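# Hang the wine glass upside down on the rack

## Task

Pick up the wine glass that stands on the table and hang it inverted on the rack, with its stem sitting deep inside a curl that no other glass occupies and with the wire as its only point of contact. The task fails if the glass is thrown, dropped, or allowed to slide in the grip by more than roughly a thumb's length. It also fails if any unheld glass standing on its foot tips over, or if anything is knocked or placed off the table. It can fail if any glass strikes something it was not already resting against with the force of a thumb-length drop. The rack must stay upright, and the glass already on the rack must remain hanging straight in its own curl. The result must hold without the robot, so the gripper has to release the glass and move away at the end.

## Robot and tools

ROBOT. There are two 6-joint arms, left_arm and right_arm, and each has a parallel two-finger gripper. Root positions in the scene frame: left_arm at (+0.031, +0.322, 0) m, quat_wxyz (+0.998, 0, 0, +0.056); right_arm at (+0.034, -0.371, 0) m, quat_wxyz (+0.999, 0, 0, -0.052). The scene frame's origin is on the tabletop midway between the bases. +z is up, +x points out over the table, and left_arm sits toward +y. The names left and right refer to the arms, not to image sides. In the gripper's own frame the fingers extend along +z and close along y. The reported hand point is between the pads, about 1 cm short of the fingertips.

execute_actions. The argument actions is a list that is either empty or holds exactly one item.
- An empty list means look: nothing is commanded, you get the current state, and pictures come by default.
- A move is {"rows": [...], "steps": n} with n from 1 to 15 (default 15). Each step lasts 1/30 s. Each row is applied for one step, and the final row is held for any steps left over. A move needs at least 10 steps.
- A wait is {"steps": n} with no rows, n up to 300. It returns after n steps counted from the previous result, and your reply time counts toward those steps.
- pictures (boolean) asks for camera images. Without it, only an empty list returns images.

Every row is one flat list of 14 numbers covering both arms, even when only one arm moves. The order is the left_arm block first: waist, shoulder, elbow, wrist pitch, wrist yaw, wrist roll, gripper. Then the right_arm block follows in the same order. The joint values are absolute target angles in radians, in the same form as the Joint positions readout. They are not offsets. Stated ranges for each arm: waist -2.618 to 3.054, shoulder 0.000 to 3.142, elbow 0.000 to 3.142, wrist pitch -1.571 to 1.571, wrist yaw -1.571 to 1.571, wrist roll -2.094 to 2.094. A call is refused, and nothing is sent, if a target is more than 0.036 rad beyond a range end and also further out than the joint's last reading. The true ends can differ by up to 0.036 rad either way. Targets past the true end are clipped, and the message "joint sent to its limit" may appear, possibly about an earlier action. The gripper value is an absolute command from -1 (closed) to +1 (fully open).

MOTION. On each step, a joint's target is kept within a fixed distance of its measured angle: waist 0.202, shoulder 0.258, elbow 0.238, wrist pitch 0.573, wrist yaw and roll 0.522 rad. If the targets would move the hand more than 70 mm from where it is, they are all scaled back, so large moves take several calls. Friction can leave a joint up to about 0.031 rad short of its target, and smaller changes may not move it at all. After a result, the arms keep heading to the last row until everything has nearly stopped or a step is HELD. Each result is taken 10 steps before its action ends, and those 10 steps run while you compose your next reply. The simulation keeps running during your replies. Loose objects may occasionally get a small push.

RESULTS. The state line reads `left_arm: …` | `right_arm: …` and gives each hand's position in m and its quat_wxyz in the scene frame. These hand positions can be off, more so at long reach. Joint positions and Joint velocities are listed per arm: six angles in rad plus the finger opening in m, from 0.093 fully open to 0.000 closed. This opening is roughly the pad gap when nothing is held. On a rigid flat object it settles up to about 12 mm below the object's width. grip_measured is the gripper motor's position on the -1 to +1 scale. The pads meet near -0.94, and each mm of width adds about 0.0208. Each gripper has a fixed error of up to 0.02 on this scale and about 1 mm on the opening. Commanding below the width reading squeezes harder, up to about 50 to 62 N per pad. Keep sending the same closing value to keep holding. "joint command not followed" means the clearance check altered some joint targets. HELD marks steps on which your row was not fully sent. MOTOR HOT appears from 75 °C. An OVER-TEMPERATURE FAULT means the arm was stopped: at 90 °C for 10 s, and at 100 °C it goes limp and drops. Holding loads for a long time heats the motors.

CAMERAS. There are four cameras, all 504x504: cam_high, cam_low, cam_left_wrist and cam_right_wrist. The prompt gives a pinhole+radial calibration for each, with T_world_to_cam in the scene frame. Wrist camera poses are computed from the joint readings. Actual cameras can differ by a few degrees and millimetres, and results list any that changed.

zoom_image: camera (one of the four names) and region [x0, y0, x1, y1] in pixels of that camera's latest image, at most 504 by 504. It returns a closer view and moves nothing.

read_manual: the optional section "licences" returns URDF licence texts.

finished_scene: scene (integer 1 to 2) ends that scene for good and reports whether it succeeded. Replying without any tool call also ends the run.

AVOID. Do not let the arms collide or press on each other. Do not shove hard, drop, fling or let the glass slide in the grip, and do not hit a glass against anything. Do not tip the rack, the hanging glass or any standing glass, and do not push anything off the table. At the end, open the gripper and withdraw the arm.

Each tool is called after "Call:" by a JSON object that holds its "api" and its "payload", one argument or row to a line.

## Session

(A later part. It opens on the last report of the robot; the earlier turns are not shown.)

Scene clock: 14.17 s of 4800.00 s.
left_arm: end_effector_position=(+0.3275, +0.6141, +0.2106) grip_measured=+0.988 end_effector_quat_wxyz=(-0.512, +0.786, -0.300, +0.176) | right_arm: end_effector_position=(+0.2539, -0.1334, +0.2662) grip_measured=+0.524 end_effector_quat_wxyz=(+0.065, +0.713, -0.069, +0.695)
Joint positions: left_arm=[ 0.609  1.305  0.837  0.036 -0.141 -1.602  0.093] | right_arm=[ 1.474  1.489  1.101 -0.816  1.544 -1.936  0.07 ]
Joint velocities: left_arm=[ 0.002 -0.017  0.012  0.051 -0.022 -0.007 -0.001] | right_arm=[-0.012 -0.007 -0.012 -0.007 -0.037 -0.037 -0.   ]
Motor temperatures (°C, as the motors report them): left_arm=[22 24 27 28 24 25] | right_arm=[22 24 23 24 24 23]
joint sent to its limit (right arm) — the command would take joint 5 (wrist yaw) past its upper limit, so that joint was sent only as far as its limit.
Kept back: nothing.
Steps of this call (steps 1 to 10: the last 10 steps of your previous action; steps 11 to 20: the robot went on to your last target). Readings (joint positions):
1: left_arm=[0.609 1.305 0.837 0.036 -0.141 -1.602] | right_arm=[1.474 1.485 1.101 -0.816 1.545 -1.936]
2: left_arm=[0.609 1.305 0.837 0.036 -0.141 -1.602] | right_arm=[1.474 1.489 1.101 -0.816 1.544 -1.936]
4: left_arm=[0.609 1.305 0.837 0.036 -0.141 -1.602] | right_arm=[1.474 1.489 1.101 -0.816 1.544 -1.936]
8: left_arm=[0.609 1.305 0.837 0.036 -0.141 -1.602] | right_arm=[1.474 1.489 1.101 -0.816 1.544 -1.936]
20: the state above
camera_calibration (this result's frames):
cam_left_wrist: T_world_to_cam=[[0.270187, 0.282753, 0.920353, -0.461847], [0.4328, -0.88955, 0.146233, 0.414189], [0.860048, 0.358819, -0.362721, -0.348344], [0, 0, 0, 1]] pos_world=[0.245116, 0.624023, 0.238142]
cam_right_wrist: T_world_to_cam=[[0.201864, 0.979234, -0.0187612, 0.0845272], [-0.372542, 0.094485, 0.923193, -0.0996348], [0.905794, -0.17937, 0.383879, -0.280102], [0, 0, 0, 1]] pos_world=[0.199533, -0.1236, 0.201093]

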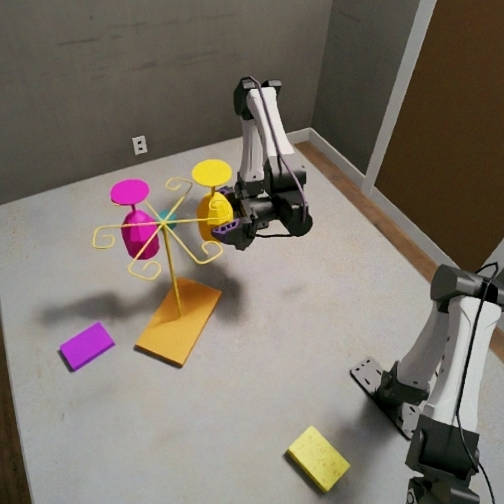

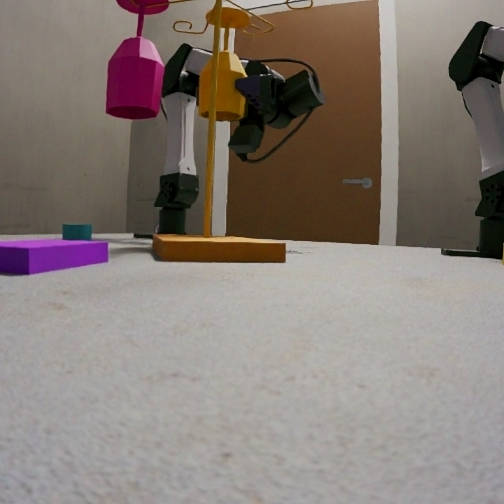

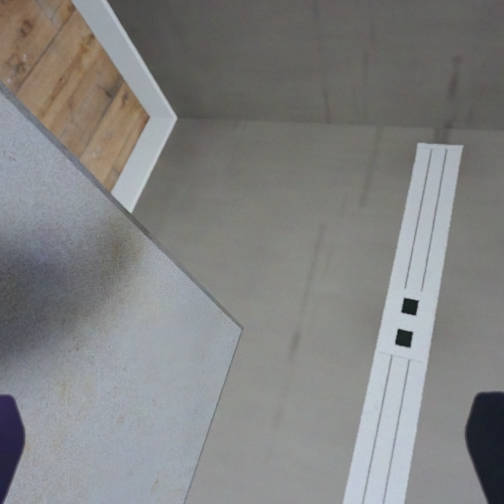

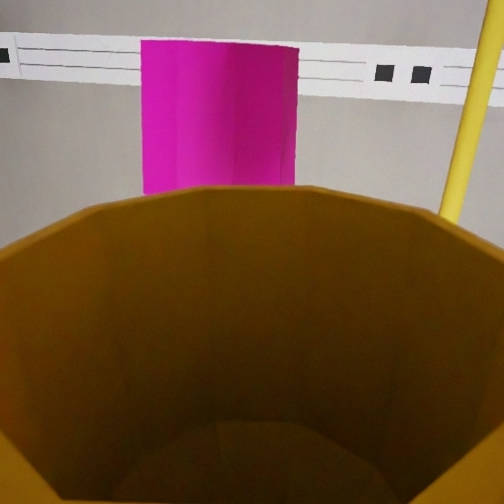

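Call:
{"api": "execute_actions", "payload": {
  "actions": [
    {"rows":[[0.6,1.3,0.846,0.033,-0.13,-1.602,1,1.41,1.6,1.21,-0.79,1.57,-1.94,0.15]]}
  ]
}}

Call:
{"api": "execute_actions", "payload": {
  "actions": [
    {"rows":[[0.6,1.3,0.846,0.033,-0.13,-1.602,1,1.375,1.715,1.31,-0.775,1.57,-1.94,0.15]]}
  ]
}}

Call:
{"api": "execute_actions", "payload": {
  "actions": [
    {"steps":20}
  ],
  "pictures": true
}}

Call:
{"api": "zoom_image", "payload": {
  "camera": "cam_high",
  "region": [140, 150, 260, 250]
}}

Call:
{"api": "zoom_image", "payload": {
  "camera": "cam_low",
  "region": [170, 0, 290, 80]
}}

Scene clock: 14.80 s of 4800.00 s.
left_arm: end_effector_position=(+0.3275, +0.6141, +0.2106) grip_measured=+0.988 end_effector_quat_wxyz=(-0.512, +0.786, -0.300, +0.176) | right_arm: end_effector_position=(+0.2739, -0.1217, +0.2651) grip_measured=+0.524 end_effector_quat_wxyz=(+0.084, +0.710, -0.091, +0.693)
Joint positions: left_arm=[ 0.609  1.305  0.837  0.036 -0.141 -1.602  0.093] | right_arm=[ 1.416  1.586  1.189 -0.801  1.545 -1.937  0.07 ]
Joint velocities: left_arm=[-0.002 -0.007 -0.032  0.037 -0.007  0.037  0.   ] | right_arm=[-0.129  0.237  0.017  0.125  0.022 -0.022 -0.002]
Motor temperatures (°C, as the motors report them): left_arm=[22 24 27 28 24 25] | right_arm=[22 25 23 24 24 23]
joint sent to its limit (right arm) — the command would take joint 5 (wrist yaw) past its upper limit, so that joint was sent only as far as its limit.
Steps of this call (steps 1 to 14: the robot went on to your last target; steps 15 to 19: the first 5 steps of this action). Readings (joint positions):
15: left_arm=[0.609 1.305 0.837 0.036 -0.141 -1.602] | right_arm=[1.466 1.503 1.117 -0.824 1.544 -1.937]
16: left_arm=[0.609 1.305 0.837 0.036 -0.141 -1.602] | right_arm=[1.449 1.531 1.148 -0.821 1.545 -1.937]
18: left_arm=[0.609 1.305 0.837 0.036 -0.141 -1.602] | right_arm=[1.422 1.575 1.185 -0.804 1.545 -1.937]
19: the state above

Scene clock: 15.30 s of 4800.00 s.
left_arm: end_effector_position=(+0.3275, +0.6141, +0.2106) grip_measured=+0.988 end_effector_quat_wxyz=(-0.512, +0.786, -0.300, +0.176) | right_arm: end_effector_position=(+0.2906, -0.1016, +0.2598) grip_measured=+0.524 end_effector_quat_wxyz=(+0.095, +0.707, -0.104, +0.693)
Joint positions: left_arm=[ 0.609  1.305  0.837  0.036 -0.141 -1.602  0.093] | right_arm=[ 1.383  1.7    1.289 -0.784  1.547 -1.937  0.07 ]
Joint velocities: left_arm=[-0.017  0.007 -0.017  0.051 -0.007 -0.037  0.   ] | right_arm=[-0.066  0.281  0.022 -0.022 -0.037  0.022  0.001]
Motor temperatures (°C, as the motors report them): left_arm=[22 24 28 28 24 25] | right_arm=[22 25 23 24 24 23]
joint sent to its limit (right arm) — the command would take joint 5 (wrist yaw) past its upper limit, so that joint was sent only as far as its limit.
Steps of this call (steps 1 to 10: the last 10 steps of your previous action; steps 11 to 15: the first 5 steps of this action). Readings (joint positions):
11: left_arm=[0.609 1.305 0.837 0.036 -0.141 -1.602] | right_arm=[1.410 1.610 1.208 -0.811 1.545 -1.937]
12: left_arm=[0.609 1.305 0.837 0.036 -0.141 -1.602] | right_arm=[1.401 1.640 1.243 -0.807 1.547 -1.937]
14: left_arm=[0.609 1.305 0.837 0.036 -0.141 -1.602] | right_arm=[1.386 1.688 1.286 -0.788 1.547 -1.937]
15: the state above

Scene clock: 15.97 s of 4800.00 s.
left_arm: end_effector_position=(+0.3275, +0.6141, +0.2106) grip_measured=+0.988 end_effector_quat_wxyz=(-0.512, +0.786, -0.300, +0.176) | right_arm: end_effector_position=(+0.2916, -0.1004, +0.2560) grip_measured=+0.524 end_effector_quat_wxyz=(+0.100, +0.708, -0.101, +0.692)
Joint positions: left_arm=[ 0.609  1.305  0.837  0.036 -0.141 -1.602  0.093] | right_arm=[ 1.381  1.712  1.289 -0.784  1.546 -1.937  0.07 ]
Joint velocities: left_arm=[ 0.002 -0.017 -0.002 -0.066 -0.037  0.081 -0.001] | right_arm=[-0.002 -0.012 -0.012 -0.066 -0.066  0.022  0.   ]
Motor temperatures (°C, as the motors report them): left_arm=[22 24 28 29 24 25] | right_arm=[22 25 23 24 24 23]
joint sent to its limit (right arm) — the command would take joint 5 (wrist yaw) past its upper limit, so that joint was sent only as far as its limit.
Kept back: nothing.
Steps of this call (steps 1 to 10: the last 10 steps of your previous action; steps 11 to 20: the robot went on to your last target). Readings (joint positions):
1: left_arm=[0.609 1.305 0.837 0.036 -0.141 -1.602] | right_arm=[1.381 1.707 1.289 -0.784 1.546 -1.937]
2: left_arm=[0.609 1.305 0.837 0.036 -0.141 -1.602] | right_arm=[1.381 1.711 1.289 -0.784 1.546 -1.937]
4: left_arm=[0.609 1.305 0.837 0.036 -0.141 -1.602] | right_arm=[1.381 1.712 1.289 -0.784 1.546 -1.937]
8: left_arm=[0.609 1.305 0.837 0.036 -0.141 -1.602] | right_arm=[1.381 1.712 1.289 -0.784 1.546 -1.937]
20: the state above
camera_calibration (this result's frames):
cam_left_wrist: T_world_to_cam=[[0.270187, 0.282753, 0.920353, -0.461847], [0.4328, -0.88955, 0.146233, 0.414189], [0.860048, 0.358819, -0.362721, -0.348344], [0, 0, 0, 1]] pos_world=[0.245116, 0.624023, 0.238142]
cam_right_wrist: T_world_to_cam=[[0.293004, 0.955826, -0.0233308, 0.0166023], [-0.362374, 0.133599, 0.922408, -0.0780796], [0.884779, -0.261815, 0.385511, -0.306919], [0, 0, 0, 1]] pos_world=[0.238397, -0.0857937, 0.19073]

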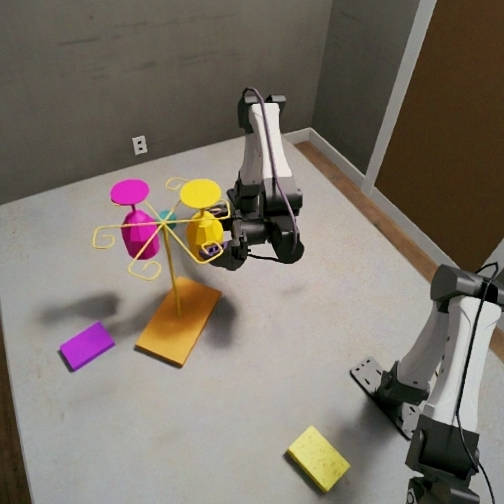

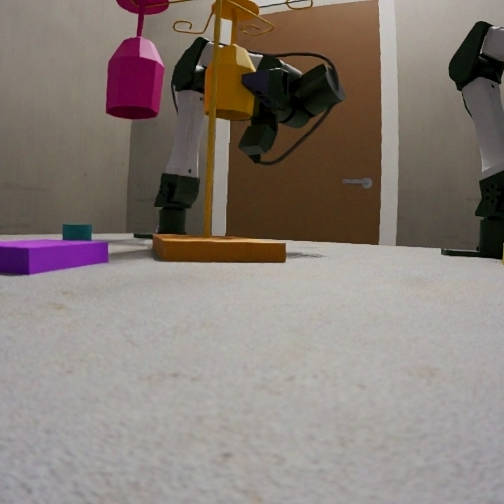

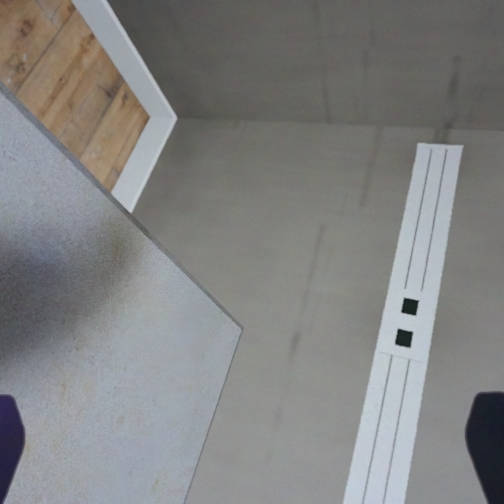

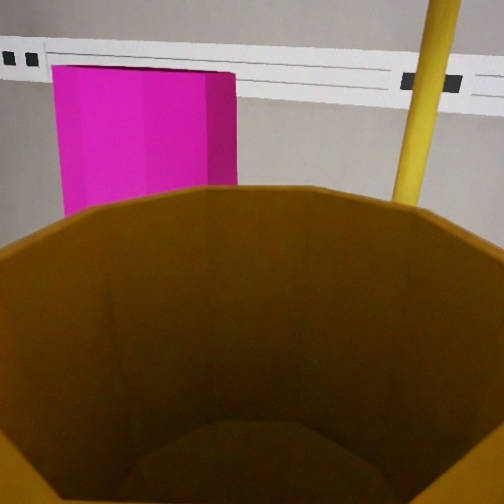

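Region (140, 150, 260, 250) of cam_high's 504x504 image, scaled by 4.200, with more detail than that image has.

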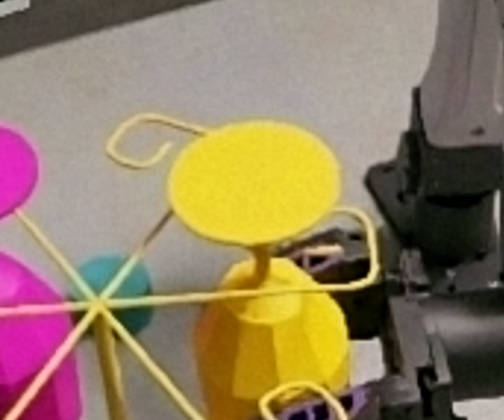

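Region (170, 0, 290, 80) of cam_low's 504x504 image, scaled by 4.200, with more detail than that image has.

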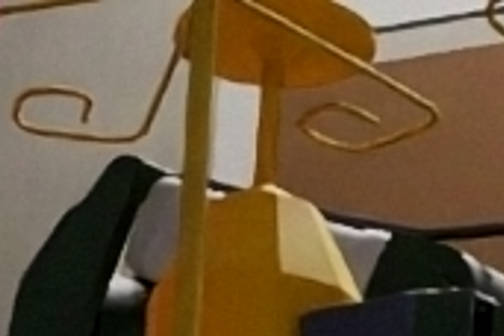

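Call:
{"api": "execute_actions", "payload": {
  "actions": [
    {"rows":[[0.6,1.3,0.846,0.033,-0.13,-1.602,1,1.38,1.79,1.39,-0.78,1.57,-1.94,0.15]]}
  ]
}}

Call:
{"api": "execute_actions", "payload": {
  "actions": [
    {"rows":[[0.6,1.3,0.846,0.033,-0.13,-1.602,1,1.43,1.79,1.39,-0.78,1.57,-1.94,0.15]]}
  ]
}}

Call:
{"api": "execute_actions", "payload": {
  "actions": [
    {"steps":20}
  ],
  "pictures": true
}}

Call:
{"api": "zoom_image", "payload": {
  "camera": "cam_high",
  "region": [140, 150, 260, 250]
}}

Call:
{"api": "zoom_image", "payload": {
  "camera": "cam_low",
  "region": [210, 0, 290, 50]
}}

Scene clock: 16.70 s of 4800.00 s.
left_arm: end_effector_position=(+0.3275, +0.6141, +0.2106) grip_measured=+0.988 end_effector_quat_wxyz=(-0.512, +0.786, -0.300, +0.176) | right_arm: end_effector_position=(+0.2969, -0.0829, +0.2573) grip_measured=+0.524 end_effector_quat_wxyz=(+0.095, +0.707, -0.106, +0.693)
Joint positions: left_arm=[ 0.609  1.305  0.837  0.036 -0.141 -1.602  0.093] | right_arm=[ 1.381  1.776  1.368 -0.784  1.546 -1.937  0.07 ]
Joint velocities: left_arm=[ 0.002 -0.027  0.007 -0.037 -0.037  0.022 -0.001] | right_arm=[ 0.012  0.134  0.042 -0.066  0.037  0.022  0.   ]
Motor temperatures (°C, as the motors report them): left_arm=[22 24 28 29 24 25] | right_arm=[22 25 24 24 24 23]
joint sent to its limit (right arm) — the command would take joint 5 (wrist yaw) past its upper limit, so that joint was sent only as far as its limit.
Steps of this call (steps 1 to 15: the robot went on to your last target; steps 16 to 17: nothing new was sent; steps 18 to 22: the first 5 steps of this action). Readings (joint positions):
18: left_arm=[0.609 1.305 0.837 0.036 -0.141 -1.602] | right_arm=[1.381 1.722 1.305 -0.794 1.546 -1.937]
19: left_arm=[0.609 1.305 0.837 0.036 -0.141 -1.602] | right_arm=[1.381 1.741 1.331 -0.794 1.546 -1.937]
21: left_arm=[0.609 1.305 0.837 0.036 -0.141 -1.602] | right_arm=[1.381 1.769 1.364 -0.785 1.546 -1.937]
22: the state above

Scene clock: 17.20 s of 4800.00 s.
left_arm: end_effector_position=(+0.3275, +0.6141, +0.2106) grip_measured=+0.988 end_effector_quat_wxyz=(-0.512, +0.786, -0.300, +0.176) | right_arm: end_effector_position=(+0.2847, -0.0712, +0.2555) grip_measured=+0.524 end_effector_quat_wxyz=(+0.082, +0.710, -0.089, +0.694)
Joint positions: left_arm=[ 0.609  1.305  0.837  0.036 -0.141 -1.602  0.093] | right_arm=[ 1.423  1.782  1.368 -0.784  1.546 -1.937  0.07 ]
Joint velocities: left_arm=[-0.017 -0.002 -0.002 -0.007 -0.022 -0.051 -0.   ] | right_arm=[ 0.144 -0.002 -0.012 -0.051 -0.037 -0.066  0.   ]
Motor temperatures (°C, as the motors report them): left_arm=[22 24 28 29 24 25] | right_arm=[22 25 24 24 24 23]
joint sent to its limit (right arm) — the command would take joint 5 (wrist yaw) past its upper limit, so that joint was sent only as far as its limit.
Steps of this call (steps 1 to 10: the last 10 steps of your previous action; steps 11 to 15: the first 5 steps of this action). Readings (joint positions):
11: left_arm=[0.609 1.305 0.837 0.036 -0.141 -1.602] | right_arm=[1.385 1.782 1.368 -0.784 1.546 -1.937]
12: left_arm=[0.609 1.305 0.837 0.036 -0.141 -1.602] | right_arm=[1.394 1.782 1.368 -0.784 1.546 -1.937]
14: left_arm=[0.609 1.305 0.837 0.036 -0.141 -1.602] | right_arm=[1.416 1.782 1.368 -0.784 1.546 -1.937]
15: the state above

Scene clock: 17.87 s of 4800.00 s.
left_arm: end_effector_position=(+0.3275, +0.6141, +0.2106) grip_measured=+0.988 end_effector_quat_wxyz=(-0.512, +0.786, -0.300, +0.176) | right_arm: end_effector_position=(+0.2830, -0.0697, +0.2555) grip_measured=+0.524 end_effector_quat_wxyz=(+0.080, +0.710, -0.087, +0.694)
Joint positions: left_arm=[ 0.609  1.305  0.837  0.036 -0.141 -1.602  0.093] | right_arm=[ 1.429  1.782  1.368 -0.784  1.546 -1.937  0.07 ]
Joint velocities: left_arm=[ 0.012  0.002 -0.022 -0.051 -0.022 -0.081 -0.   ] | right_arm=[ 0.012 -0.002  0.002  0.022  0.022  0.051  0.001]
Motor temperatures (°C, as the motors report them): left_arm=[22 24 28 29 24 25] | right_arm=[22 25 24 24 24 23]
joint sent to its limit (right arm) — the command would take joint 5 (wrist yaw) past its upper limit, so that joint was sent only as far as its limit.
Kept back: nothing.
Steps of this call (steps 1 to 10: the last 10 steps of your previous action; steps 11 to 15: the robot went on to your last target; steps 16 to 20: nothing new was sent). Readings (joint positions):
1: left_arm=[0.609 1.305 0.837 0.036 -0.141 -1.602] | right_arm=[1.427 1.782 1.368 -0.784 1.546 -1.937]
2: left_arm=[0.609 1.305 0.837 0.036 -0.141 -1.602] | right_arm=[1.429 1.782 1.368 -0.784 1.546 -1.937]
4: left_arm=[0.609 1.305 0.837 0.036 -0.141 -1.602] | right_arm=[1.429 1.782 1.368 -0.784 1.546 -1.937]
8: left_arm=[0.609 1.305 0.837 0.036 -0.141 -1.602] | right_arm=[1.429 1.782 1.368 -0.784 1.546 -1.937]
20: the state above
All arms were judged still, so your last target was given up. Only a new action makes them travel on or press farther. Fingers that are still opening or closing keep moving.
camera_calibration (this result's frames):
cam_left_wrist: T_world_to_cam=[[0.270187, 0.282753, 0.920353, -0.461847], [0.4328, -0.88955, 0.146233, 0.414189], [0.860048, 0.358819, -0.362721, -0.348344], [0, 0, 0, 1]] pos_world=[0.245116, 0.624023, 0.238142]
cam_right_wrist: T_world_to_cam=[[0.246914, 0.968934, -0.0141755, 0.00146263], [-0.370732, 0.107969, 0.922442, -0.0842548], [0.895316, -0.222508, 0.385874, -0.291402], [0, 0, 0, 1]] pos_world=[0.2293, -0.0571597, 0.190186]

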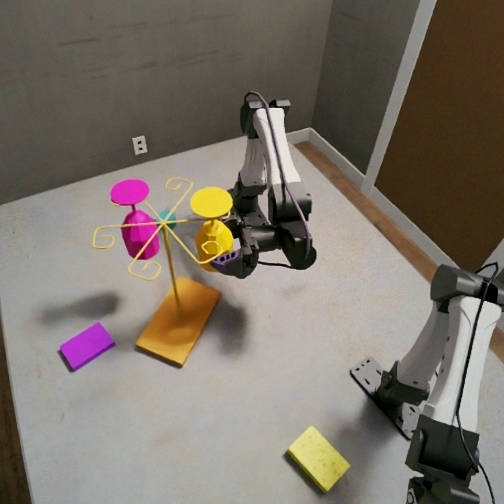

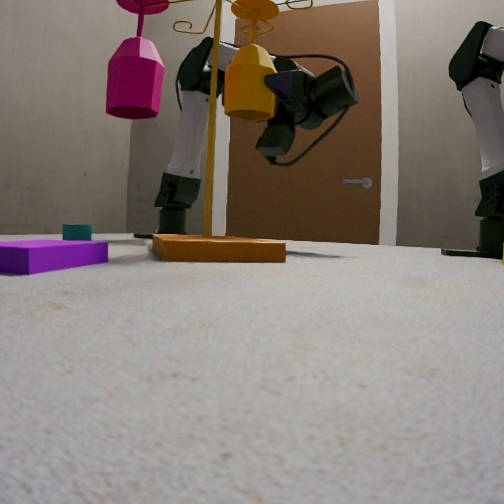

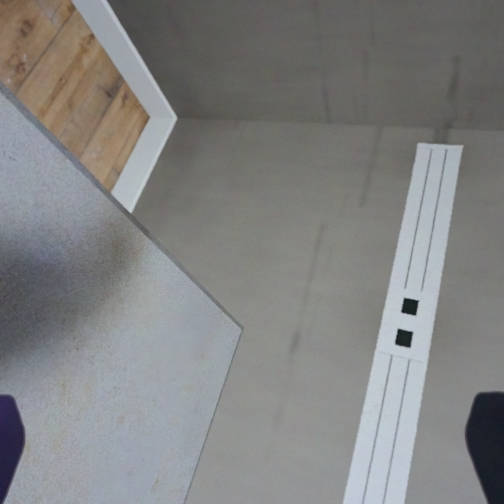

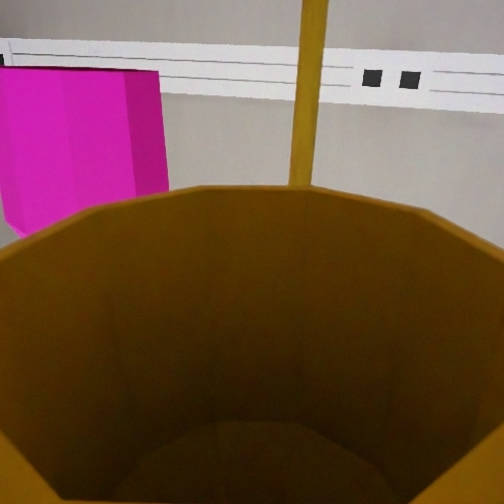

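Region (140, 150, 260, 250) of cam_high's 504x504 image, scaled by 4.200, with more detail than that image has.

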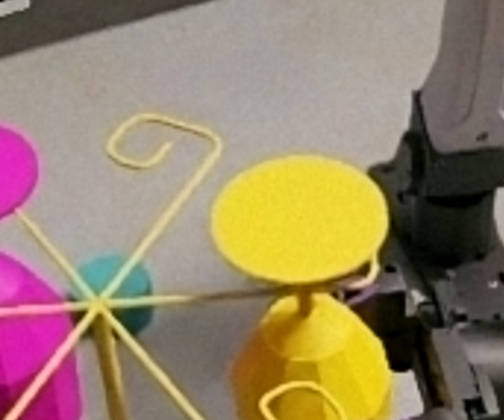

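Region (210, 0, 290, 50) of cam_low's 504x504 image, scaled by 6.300, with more detail than that image has; it fills the top 315 rows of this view, and the rest is white.

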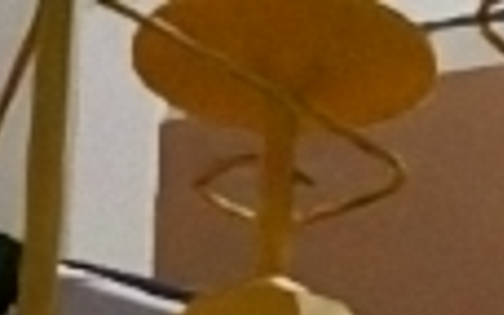

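Call:
{"api": "execute_actions", "payload": {
  "actions": [
    {"rows":[[0.6,1.3,0.846,0.033,-0.13,-1.602,1,1.49,1.715,1.30,-0.77,1.57,-1.94,0.15]]}
  ]
}}

Call:
{"api": "execute_actions", "payload": {
  "actions": [
    {"rows":[[0.6,1.3,0.846,0.033,-0.13,-1.602,1,1.49,1.655,1.235,-0.76,1.57,-1.94,0.15]]}
  ]
}}

Call:
{"api": "execute_actions", "payload": {
  "actions": [
    {"steps":20}
  ],
  "pictures": true
}}

Call:
{"api": "zoom_image", "payload": {
  "camera": "cam_high",
  "region": [140, 150, 260, 250]
}}

Call:
{"api": "zoom_image", "payload": {
  "camera": "cam_low",
  "region": [210, 0, 290, 50]
}}

Scene clock: 18.70 s of 4800.00 s.
left_arm: end_effector_position=(+0.3275, +0.6141, +0.2106) grip_measured=+0.988 end_effector_quat_wxyz=(-0.512, +0.786, -0.300, +0.176) | right_arm: end_effector_position=(+0.2640, -0.0679, +0.2535) grip_measured=+0.524 end_effector_quat_wxyz=(+0.064, +0.713, -0.064, +0.695)
Joint positions: left_arm=[ 0.609  1.305  0.837  0.036 -0.141 -1.602  0.093] | right_arm=[ 1.483  1.741  1.314 -0.777  1.543 -1.939  0.07 ]
Joint velocities: left_arm=[ 0.007  0.007 -0.017  0.051  0.007 -0.022  0.001] | right_arm=[ 0.173 -0.085 -0.042  0.022 -0.022 -0.037  0.   ]
Motor temperatures (°C, as the motors report them): left_arm=[22 25 28 29 24 25] | right_arm=[22 25 24 24 24 23]
joint sent to its limit (right arm) — the command would take joint 5 (wrist yaw) past its upper limit, so that joint was sent only as far as its limit.
Steps of this call (steps 1 to 20: nothing new was sent; steps 21 to 25: the first 5 steps of this action). Readings (joint positions):
21: left_arm=[0.609 1.305 0.837 0.036 -0.141 -1.602] | right_arm=[1.435 1.775 1.358 -0.777 1.546 -1.938]
22: left_arm=[0.609 1.305 0.837 0.036 -0.141 -1.602] | right_arm=[1.446 1.763 1.340 -0.777 1.543 -1.939]
24: left_arm=[0.609 1.305 0.837 0.036 -0.141 -1.602] | right_arm=[1.474 1.745 1.317 -0.777 1.543 -1.939]
25: the state above

Scene clock: 19.20 s of 4800.00 s.
left_arm: end_effector_position=(+0.3275, +0.6141, +0.2106) grip_measured=+0.988 end_effector_quat_wxyz=(-0.512, +0.786, -0.300, +0.176) | right_arm: end_effector_position=(+0.2593, -0.0820, +0.2542) grip_measured=+0.524 end_effector_quat_wxyz=(+0.061, +0.714, -0.062, +0.695)
Joint positions: left_arm=[ 0.609  1.305  0.837  0.036 -0.141 -1.602  0.093] | right_arm=[ 1.49   1.68   1.248 -0.769  1.542 -1.941  0.07 ]
Joint velocities: left_arm=[-0.027  0.007  0.002  0.022  0.051  0.007  0.   ] | right_arm=[-0.032 -0.115 -0.056  0.081  0.007  0.037 -0.002]
Motor temperatures (°C, as the motors report them): left_arm=[22 25 28 29 24 25] | right_arm=[22 25 24 24 24 23]
joint sent to its limit (right arm) — the command would take joint 5 (wrist yaw) past its upper limit, so that joint was sent only as far as its limit.
Steps of this call (steps 1 to 10: the last 10 steps of your previous action; steps 11 to 15: the first 5 steps of this action). Readings (joint positions):
11: left_arm=[0.609 1.305 0.837 0.036 -0.141 -1.602] | right_arm=[1.490 1.728 1.301 -0.768 1.543 -1.940]
12: left_arm=[0.609 1.305 0.837 0.036 -0.141 -1.602] | right_arm=[1.490 1.712 1.279 -0.766 1.542 -1.941]
14: left_arm=[0.609 1.305 0.837 0.036 -0.141 -1.602] | right_arm=[1.490 1.687 1.252 -0.769 1.542 -1.941]
15: the state above

Scene clock: 19.87 s of 4800.00 s.
left_arm: end_effector_position=(+0.3275, +0.6141, +0.2106) grip_measured=+0.988 end_effector_quat_wxyz=(-0.512, +0.786, -0.300, +0.176) | right_arm: end_effector_position=(+0.2591, -0.0826, +0.2556) grip_measured=+0.524 end_effector_quat_wxyz=(+0.059, +0.714, -0.064, +0.695)
Joint positions: left_arm=[ 0.609  1.305  0.837  0.036 -0.141 -1.602  0.093] | right_arm=[ 1.49   1.676  1.248 -0.769  1.542 -1.941  0.07 ]
Joint velocities: left_arm=[-0.002 -0.002  0.002  0.081 -0.066  0.007  0.   ] | right_arm=[ 0.007  0.012 -0.022 -0.066  0.066  0.022 -0.001]
Motor temperatures (°C, as the motors report them): left_arm=[22 25 28 29 24 25] | right_arm=[22 25 24 24 24 23]
joint sent to its limit (right arm) — the command would take joint 5 (wrist yaw) past its upper limit, so that joint was sent only as far as its limit.
Kept back: nothing.
Steps of this call (steps 1 to 10: the last 10 steps of your previous action; steps 11 to 15: the robot went on to your last target; steps 16 to 20: nothing new was sent). Readings (joint positions):
1: left_arm=[0.609 1.305 0.837 0.036 -0.141 -1.602] | right_arm=[1.490 1.677 1.248 -0.769 1.542 -1.941]
2: left_arm=[0.609 1.305 0.837 0.036 -0.141 -1.602] | right_arm=[1.490 1.676 1.248 -0.769 1.542 -1.941]
4: left_arm=[0.609 1.305 0.837 0.036 -0.141 -1.602] | right_arm=[1.490 1.676 1.248 -0.769 1.542 -1.941]
8: left_arm=[0.609 1.305 0.837 0.036 -0.141 -1.602] | right_arm=[1.490 1.676 1.248 -0.769 1.542 -1.941]
20: the state above
All arms were judged still, so your last target was given up. Only a new action makes them travel on or press farther. Fingers that are still opening or closing keep moving.
camera_calibration (this result's frames):
cam_left_wrist: T_world_to_cam=[[0.270187, 0.282753, 0.920353, -0.461847], [0.4328, -0.88955, 0.146233, 0.414189], [0.860048, 0.358819, -0.362721, -0.348344], [0, 0, 0, 1]] pos_world=[0.245116, 0.624023, 0.238142]
cam_right_wrist: T_world_to_cam=[[0.186047, 0.982383, -0.0176198, 0.0375819], [-0.372647, 0.0871434, 0.923872, -0.0934304], [0.909132, -0.165317, 0.382295, -0.270932], [0, 0, 0, 1]] pos_world=[0.204504, -0.0735677, 0.190556]

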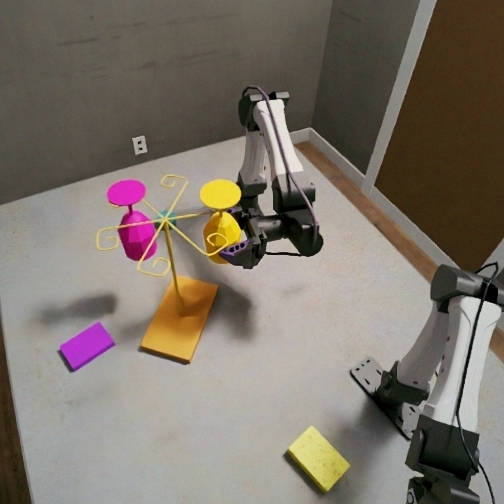

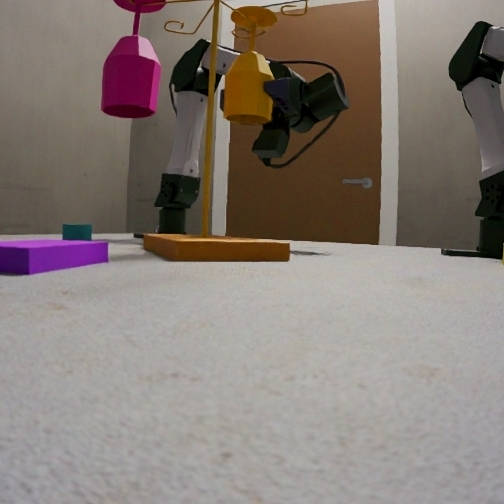

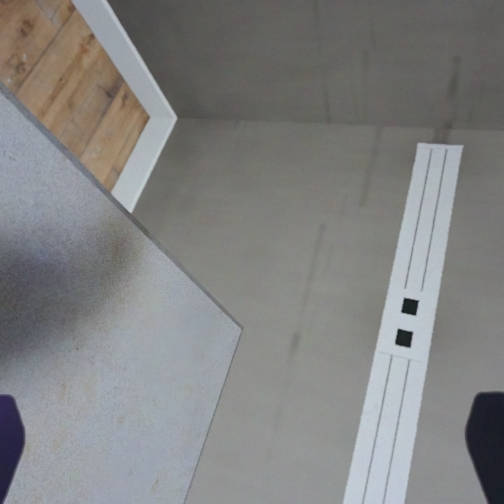

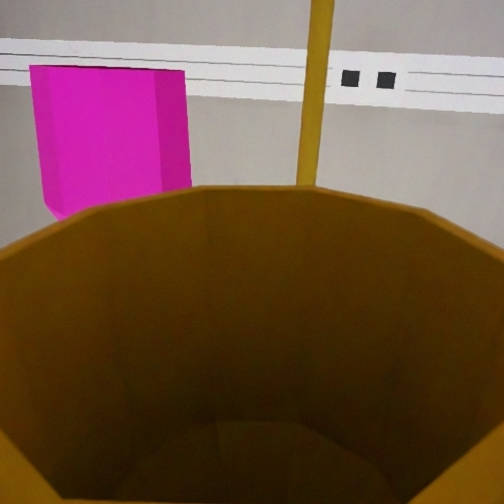

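Region (140, 150, 260, 250) of cam_high's 504x504 image, scaled by 4.200, with more detail than that image has.

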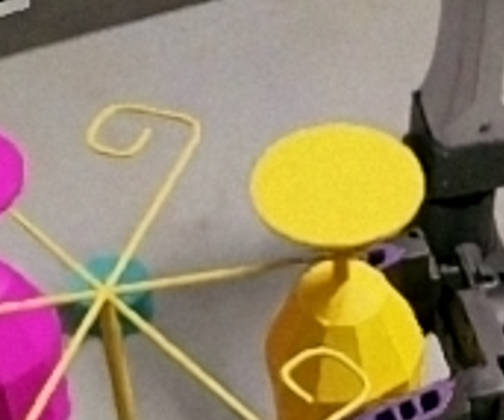

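Region (210, 0, 290, 50) of cam_low's 504x504 image, scaled by 6.300, with more detail than that image has; it fills the top 315 rows of this view, and the rest is white.

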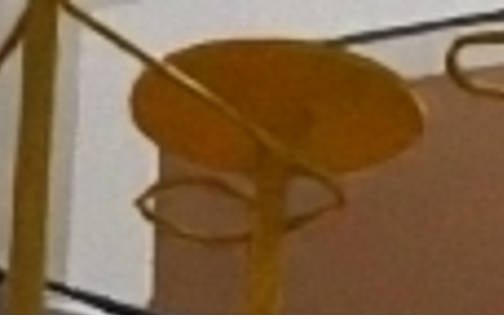

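Dragging the hook; move further out (−x), then retract.

Call:
{"api": "execute_actions", "payload": {
  "actions": [
    {"rows":[[0.6,1.3,0.846,0.033,-0.13,-1.602,1,1.54,1.655,1.235,-0.76,1.57,-1.94,0.15]]}
  ]
}}

Call:
{"api": "execute_actions", "payload": {
  "actions": [
    {"rows":[[0.6,1.3,0.846,0.033,-0.13,-1.602,1,1.54,1.61,1.19,-0.76,1.57,-1.94,0.15]]}
  ]
}}

Call:
{"api": "execute_actions", "payload": {
  "actions": [
    {"rows":[[0.6,1.3,0.846,0.033,-0.13,-1.602,1,1.53,1.565,1.145,-0.76,1.57,-1.94,0.15]]}
  ]
}}

Call:
{"api": "execute_actions", "payload": {
  "actions": [
    {"steps":20}
  ],
  "pictures": true
}}

Call:
{"api": "zoom_image", "payload": {
  "camera": "cam_low",
  "region": [210, 0, 290, 50]
}}

Scene clock: 20.70 s of 4800.00 s.
left_arm: end_effector_position=(+0.3275, +0.6141, +0.2106) grip_measured=+0.988 end_effector_quat_wxyz=(-0.512, +0.786, -0.300, +0.176) | right_arm: end_effector_position=(+0.2472, -0.0735, +0.2552) grip_measured=+0.524 end_effector_quat_wxyz=(+0.045, +0.716, -0.049, +0.695)
Joint positions: left_arm=[ 0.609  1.305  0.837  0.036 -0.141 -1.602  0.093] | right_arm=[ 1.53   1.676  1.248 -0.769  1.539 -1.941  0.07 ]
Joint velocities: left_arm=[-0.002 -0.012  0.012 -0.007  0.066  0.022  0.   ] | right_arm=[ 0.1   -0.007 -0.002  0.051 -0.022 -0.066 -0.001]
Motor temperatures (°C, as the motors report them): left_arm=[22 25 28 29 24 25] | right_arm=[22 25 24 24 24 23]
joint sent to its limit (right arm) — the command would take joint 5 (wrist yaw) past its upper limit, so that joint was sent only as far as its limit.
Steps of this call (steps 1 to 20: nothing new was sent; steps 21 to 25: the first 5 steps of this action). Readings (joint positions):
21: left_arm=[0.609 1.305 0.837 0.036 -0.141 -1.602] | right_arm=[1.495 1.676 1.248 -0.769 1.542 -1.941]
22: left_arm=[0.609 1.305 0.837 0.036 -0.141 -1.602] | right_arm=[1.504 1.676 1.248 -0.769 1.542 -1.941]
24: left_arm=[0.609 1.305 0.837 0.036 -0.141 -1.602] | right_arm=[1.526 1.676 1.248 -0.769 1.540 -1.941]
25: the state above

Scene clock: 21.20 s of 4800.00 s.
left_arm: end_effector_position=(+0.3275, +0.6141, +0.2106) grip_measured=+0.988 end_effector_quat_wxyz=(-0.512, +0.786, -0.300, +0.176) | right_arm: end_effector_position=(+0.2449, -0.0838, +0.2555) grip_measured=+0.524 end_effector_quat_wxyz=(+0.043, +0.716, -0.049, +0.695)
Joint positions: left_arm=[ 0.609  1.305  0.837  0.036 -0.141 -1.602  0.093] | right_arm=[ 1.533  1.634  1.204 -0.764  1.539 -1.941  0.07 ]
Joint velocities: left_arm=[-0.022  0.002 -0.007 -0.051 -0.007  0.037 -0.001] | right_arm=[-0.007 -0.095 -0.017  0.007 -0.022  0.007 -0.001]
Motor temperatures (°C, as the motors report them): left_arm=[22 25 28 29 24 25] | right_arm=[22 25 24 24 24 23]
joint sent to its limit (right arm) — the command would take joint 5 (wrist yaw) past its upper limit, so that joint was sent only as far as its limit.
Steps of this call (steps 1 to 10: the last 10 steps of your previous action; steps 11 to 15: the first 5 steps of this action). Readings (joint positions):
11: left_arm=[0.609 1.305 0.837 0.036 -0.141 -1.602] | right_arm=[1.533 1.669 1.239 -0.763 1.539 -1.941]
12: left_arm=[0.609 1.305 0.837 0.036 -0.141 -1.602] | right_arm=[1.533 1.658 1.224 -0.763 1.539 -1.941]
14: left_arm=[0.609 1.305 0.837 0.036 -0.141 -1.602] | right_arm=[1.533 1.639 1.205 -0.764 1.539 -1.941]
15: the state above

Scene clock: 21.70 s of 4800.00 s.
left_arm: end_effector_position=(+0.3275, +0.6141, +0.2106) grip_measured=+0.988 end_effector_quat_wxyz=(-0.512, +0.786, -0.300, +0.176) | right_arm: end_effector_position=(+0.2432, -0.0955, +0.2562) grip_measured=+0.524 end_effector_quat_wxyz=(+0.042, +0.716, -0.050, +0.695)
Joint positions: left_arm=[ 0.609  1.305  0.837  0.036 -0.141 -1.602  0.093] | right_arm=[ 1.533  1.588  1.159 -0.762  1.539 -1.941  0.07 ]
Joint velocities: left_arm=[ 0.007  0.022 -0.002 -0.007 -0.037  0.081  0.   ] | right_arm=[-0.022 -0.09  -0.042  0.037 -0.007  0.037  0.001]
Motor temperatures (°C, as the motors report them): left_arm=[22 25 28 29 24 25] | right_arm=[22 25 24 24 24 23]
joint sent to its limit (right arm) — the command would take joint 5 (wrist yaw) past its upper limit, so that joint was sent only as far as its limit.
Steps of this call (steps 1 to 10: the last 10 steps of your previous action; steps 11 to 15: the first 5 steps of this action). Readings (joint positions):
11: left_arm=[0.609 1.305 0.837 0.036 -0.141 -1.602] | right_arm=[1.533 1.624 1.195 -0.759 1.539 -1.941]
12: left_arm=[0.609 1.305 0.837 0.036 -0.141 -1.602] | right_arm=[1.533 1.612 1.180 -0.759 1.539 -1.941]
14: left_arm=[0.609 1.305 0.837 0.036 -0.141 -1.602] | right_arm=[1.533 1.593 1.161 -0.761 1.539 -1.941]
15: the state above

Scene clock: 22.37 s of 4800.00 s.
left_arm: end_effector_position=(+0.3275, +0.6141, +0.2106) grip_measured=+0.988 end_effector_quat_wxyz=(-0.512, +0.786, -0.300, +0.176) | right_arm: end_effector_position=(+0.2431, -0.0960, +0.2571) grip_measured=+0.524 end_effector_quat_wxyz=(+0.041, +0.716, -0.051, +0.695)
Joint positions: left_arm=[ 0.609  1.305  0.837  0.036 -0.141 -1.602  0.093] | right_arm=[ 1.533  1.585  1.158 -0.762  1.539 -1.941  0.07 ]
Joint velocities: left_arm=[ 0.002 -0.017 -0.012 -0.007 -0.051 -0.022 -0.001] | right_arm=[ 0.017  0.002 -0.012 -0.022 -0.007  0.007 -0.001]
Motor temperatures (°C, as the motors report them): left_arm=[22 25 28 29 24 25] | right_arm=[22 25 24 24 24 23]
joint sent to its limit (right arm) — the command would take joint 5 (wrist yaw) past its upper limit, so that joint was sent only as far as its limit.
Kept back: nothing.
Steps of this call (steps 1 to 10: the last 10 steps of your previous action; steps 11 to 15: the robot went on to your last target; steps 16 to 20: nothing new was sent). Readings (joint positions):
1: left_arm=[0.609 1.305 0.837 0.036 -0.141 -1.602] | right_arm=[1.533 1.586 1.158 -0.762 1.539 -1.941]
2: left_arm=[0.609 1.305 0.837 0.036 -0.141 -1.602] | right_arm=[1.533 1.585 1.158 -0.762 1.539 -1.941]
4: left_arm=[0.609 1.305 0.837 0.036 -0.141 -1.602] | right_arm=[1.533 1.585 1.158 -0.762 1.539 -1.941]
8: left_arm=[0.609 1.305 0.837 0.036 -0.141 -1.602] | right_arm=[1.533 1.585 1.158 -0.762 1.539 -1.941]
20: the state above
All arms were judged still, so your last target was given up. Only a new action makes them travel on or press farther. Fingers that are still opening or closing keep moving.
camera_calibration (this result's frames):
cam_left_wrist: T_world_to_cam=[[0.270187, 0.282753, 0.920353, -0.461847], [0.4328, -0.88955, 0.146233, 0.414189], [0.860048, 0.358819, -0.362721, -0.348344], [0, 0, 0, 1]] pos_world=[0.245116, 0.624023, 0.238142]
cam_right_wrist: T_world_to_cam=[[0.142035, 0.989819, -0.00923373, 0.0630506], [-0.37465, 0.0623905, 0.925065, -0.101781], [0.916222, -0.127932, 0.379697, -0.256628], [0, 0, 0, 1]] pos_world=[0.188041, -0.0888895, 0.192178]

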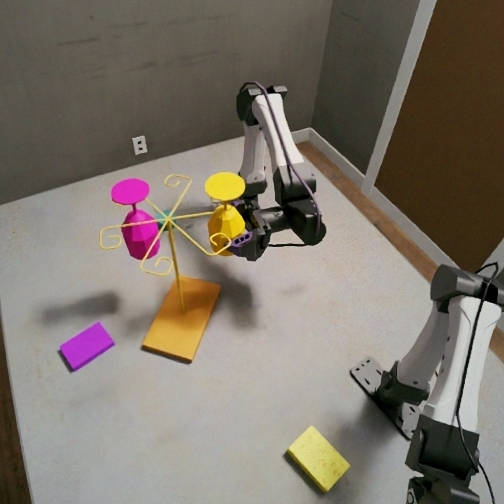

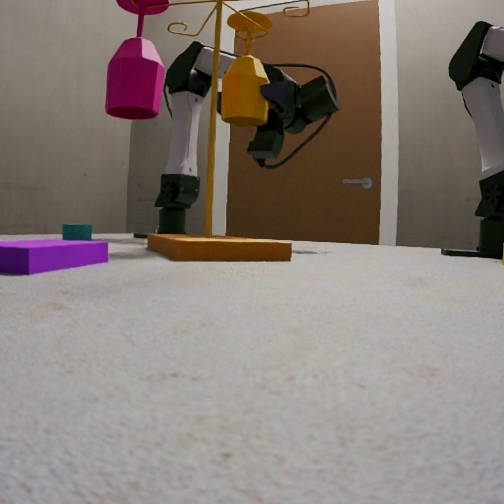

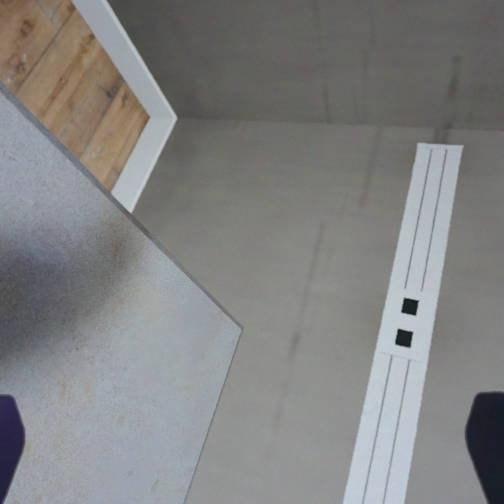

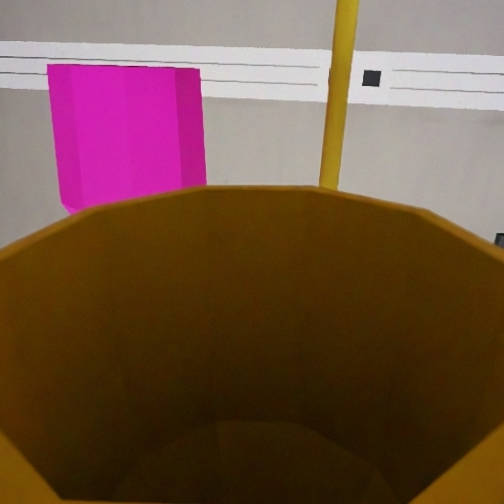

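Region (210, 0, 290, 50) of cam_low's 504x504 image, scaled by 6.300, with more detail than that image has; it fills the top 315 rows of this view, and the rest is white.

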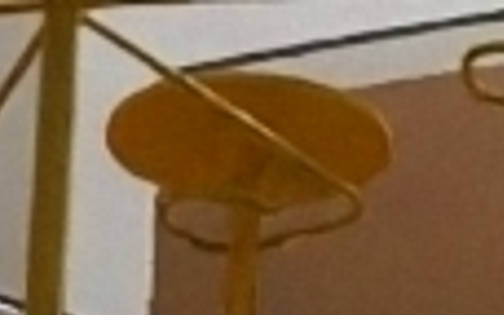

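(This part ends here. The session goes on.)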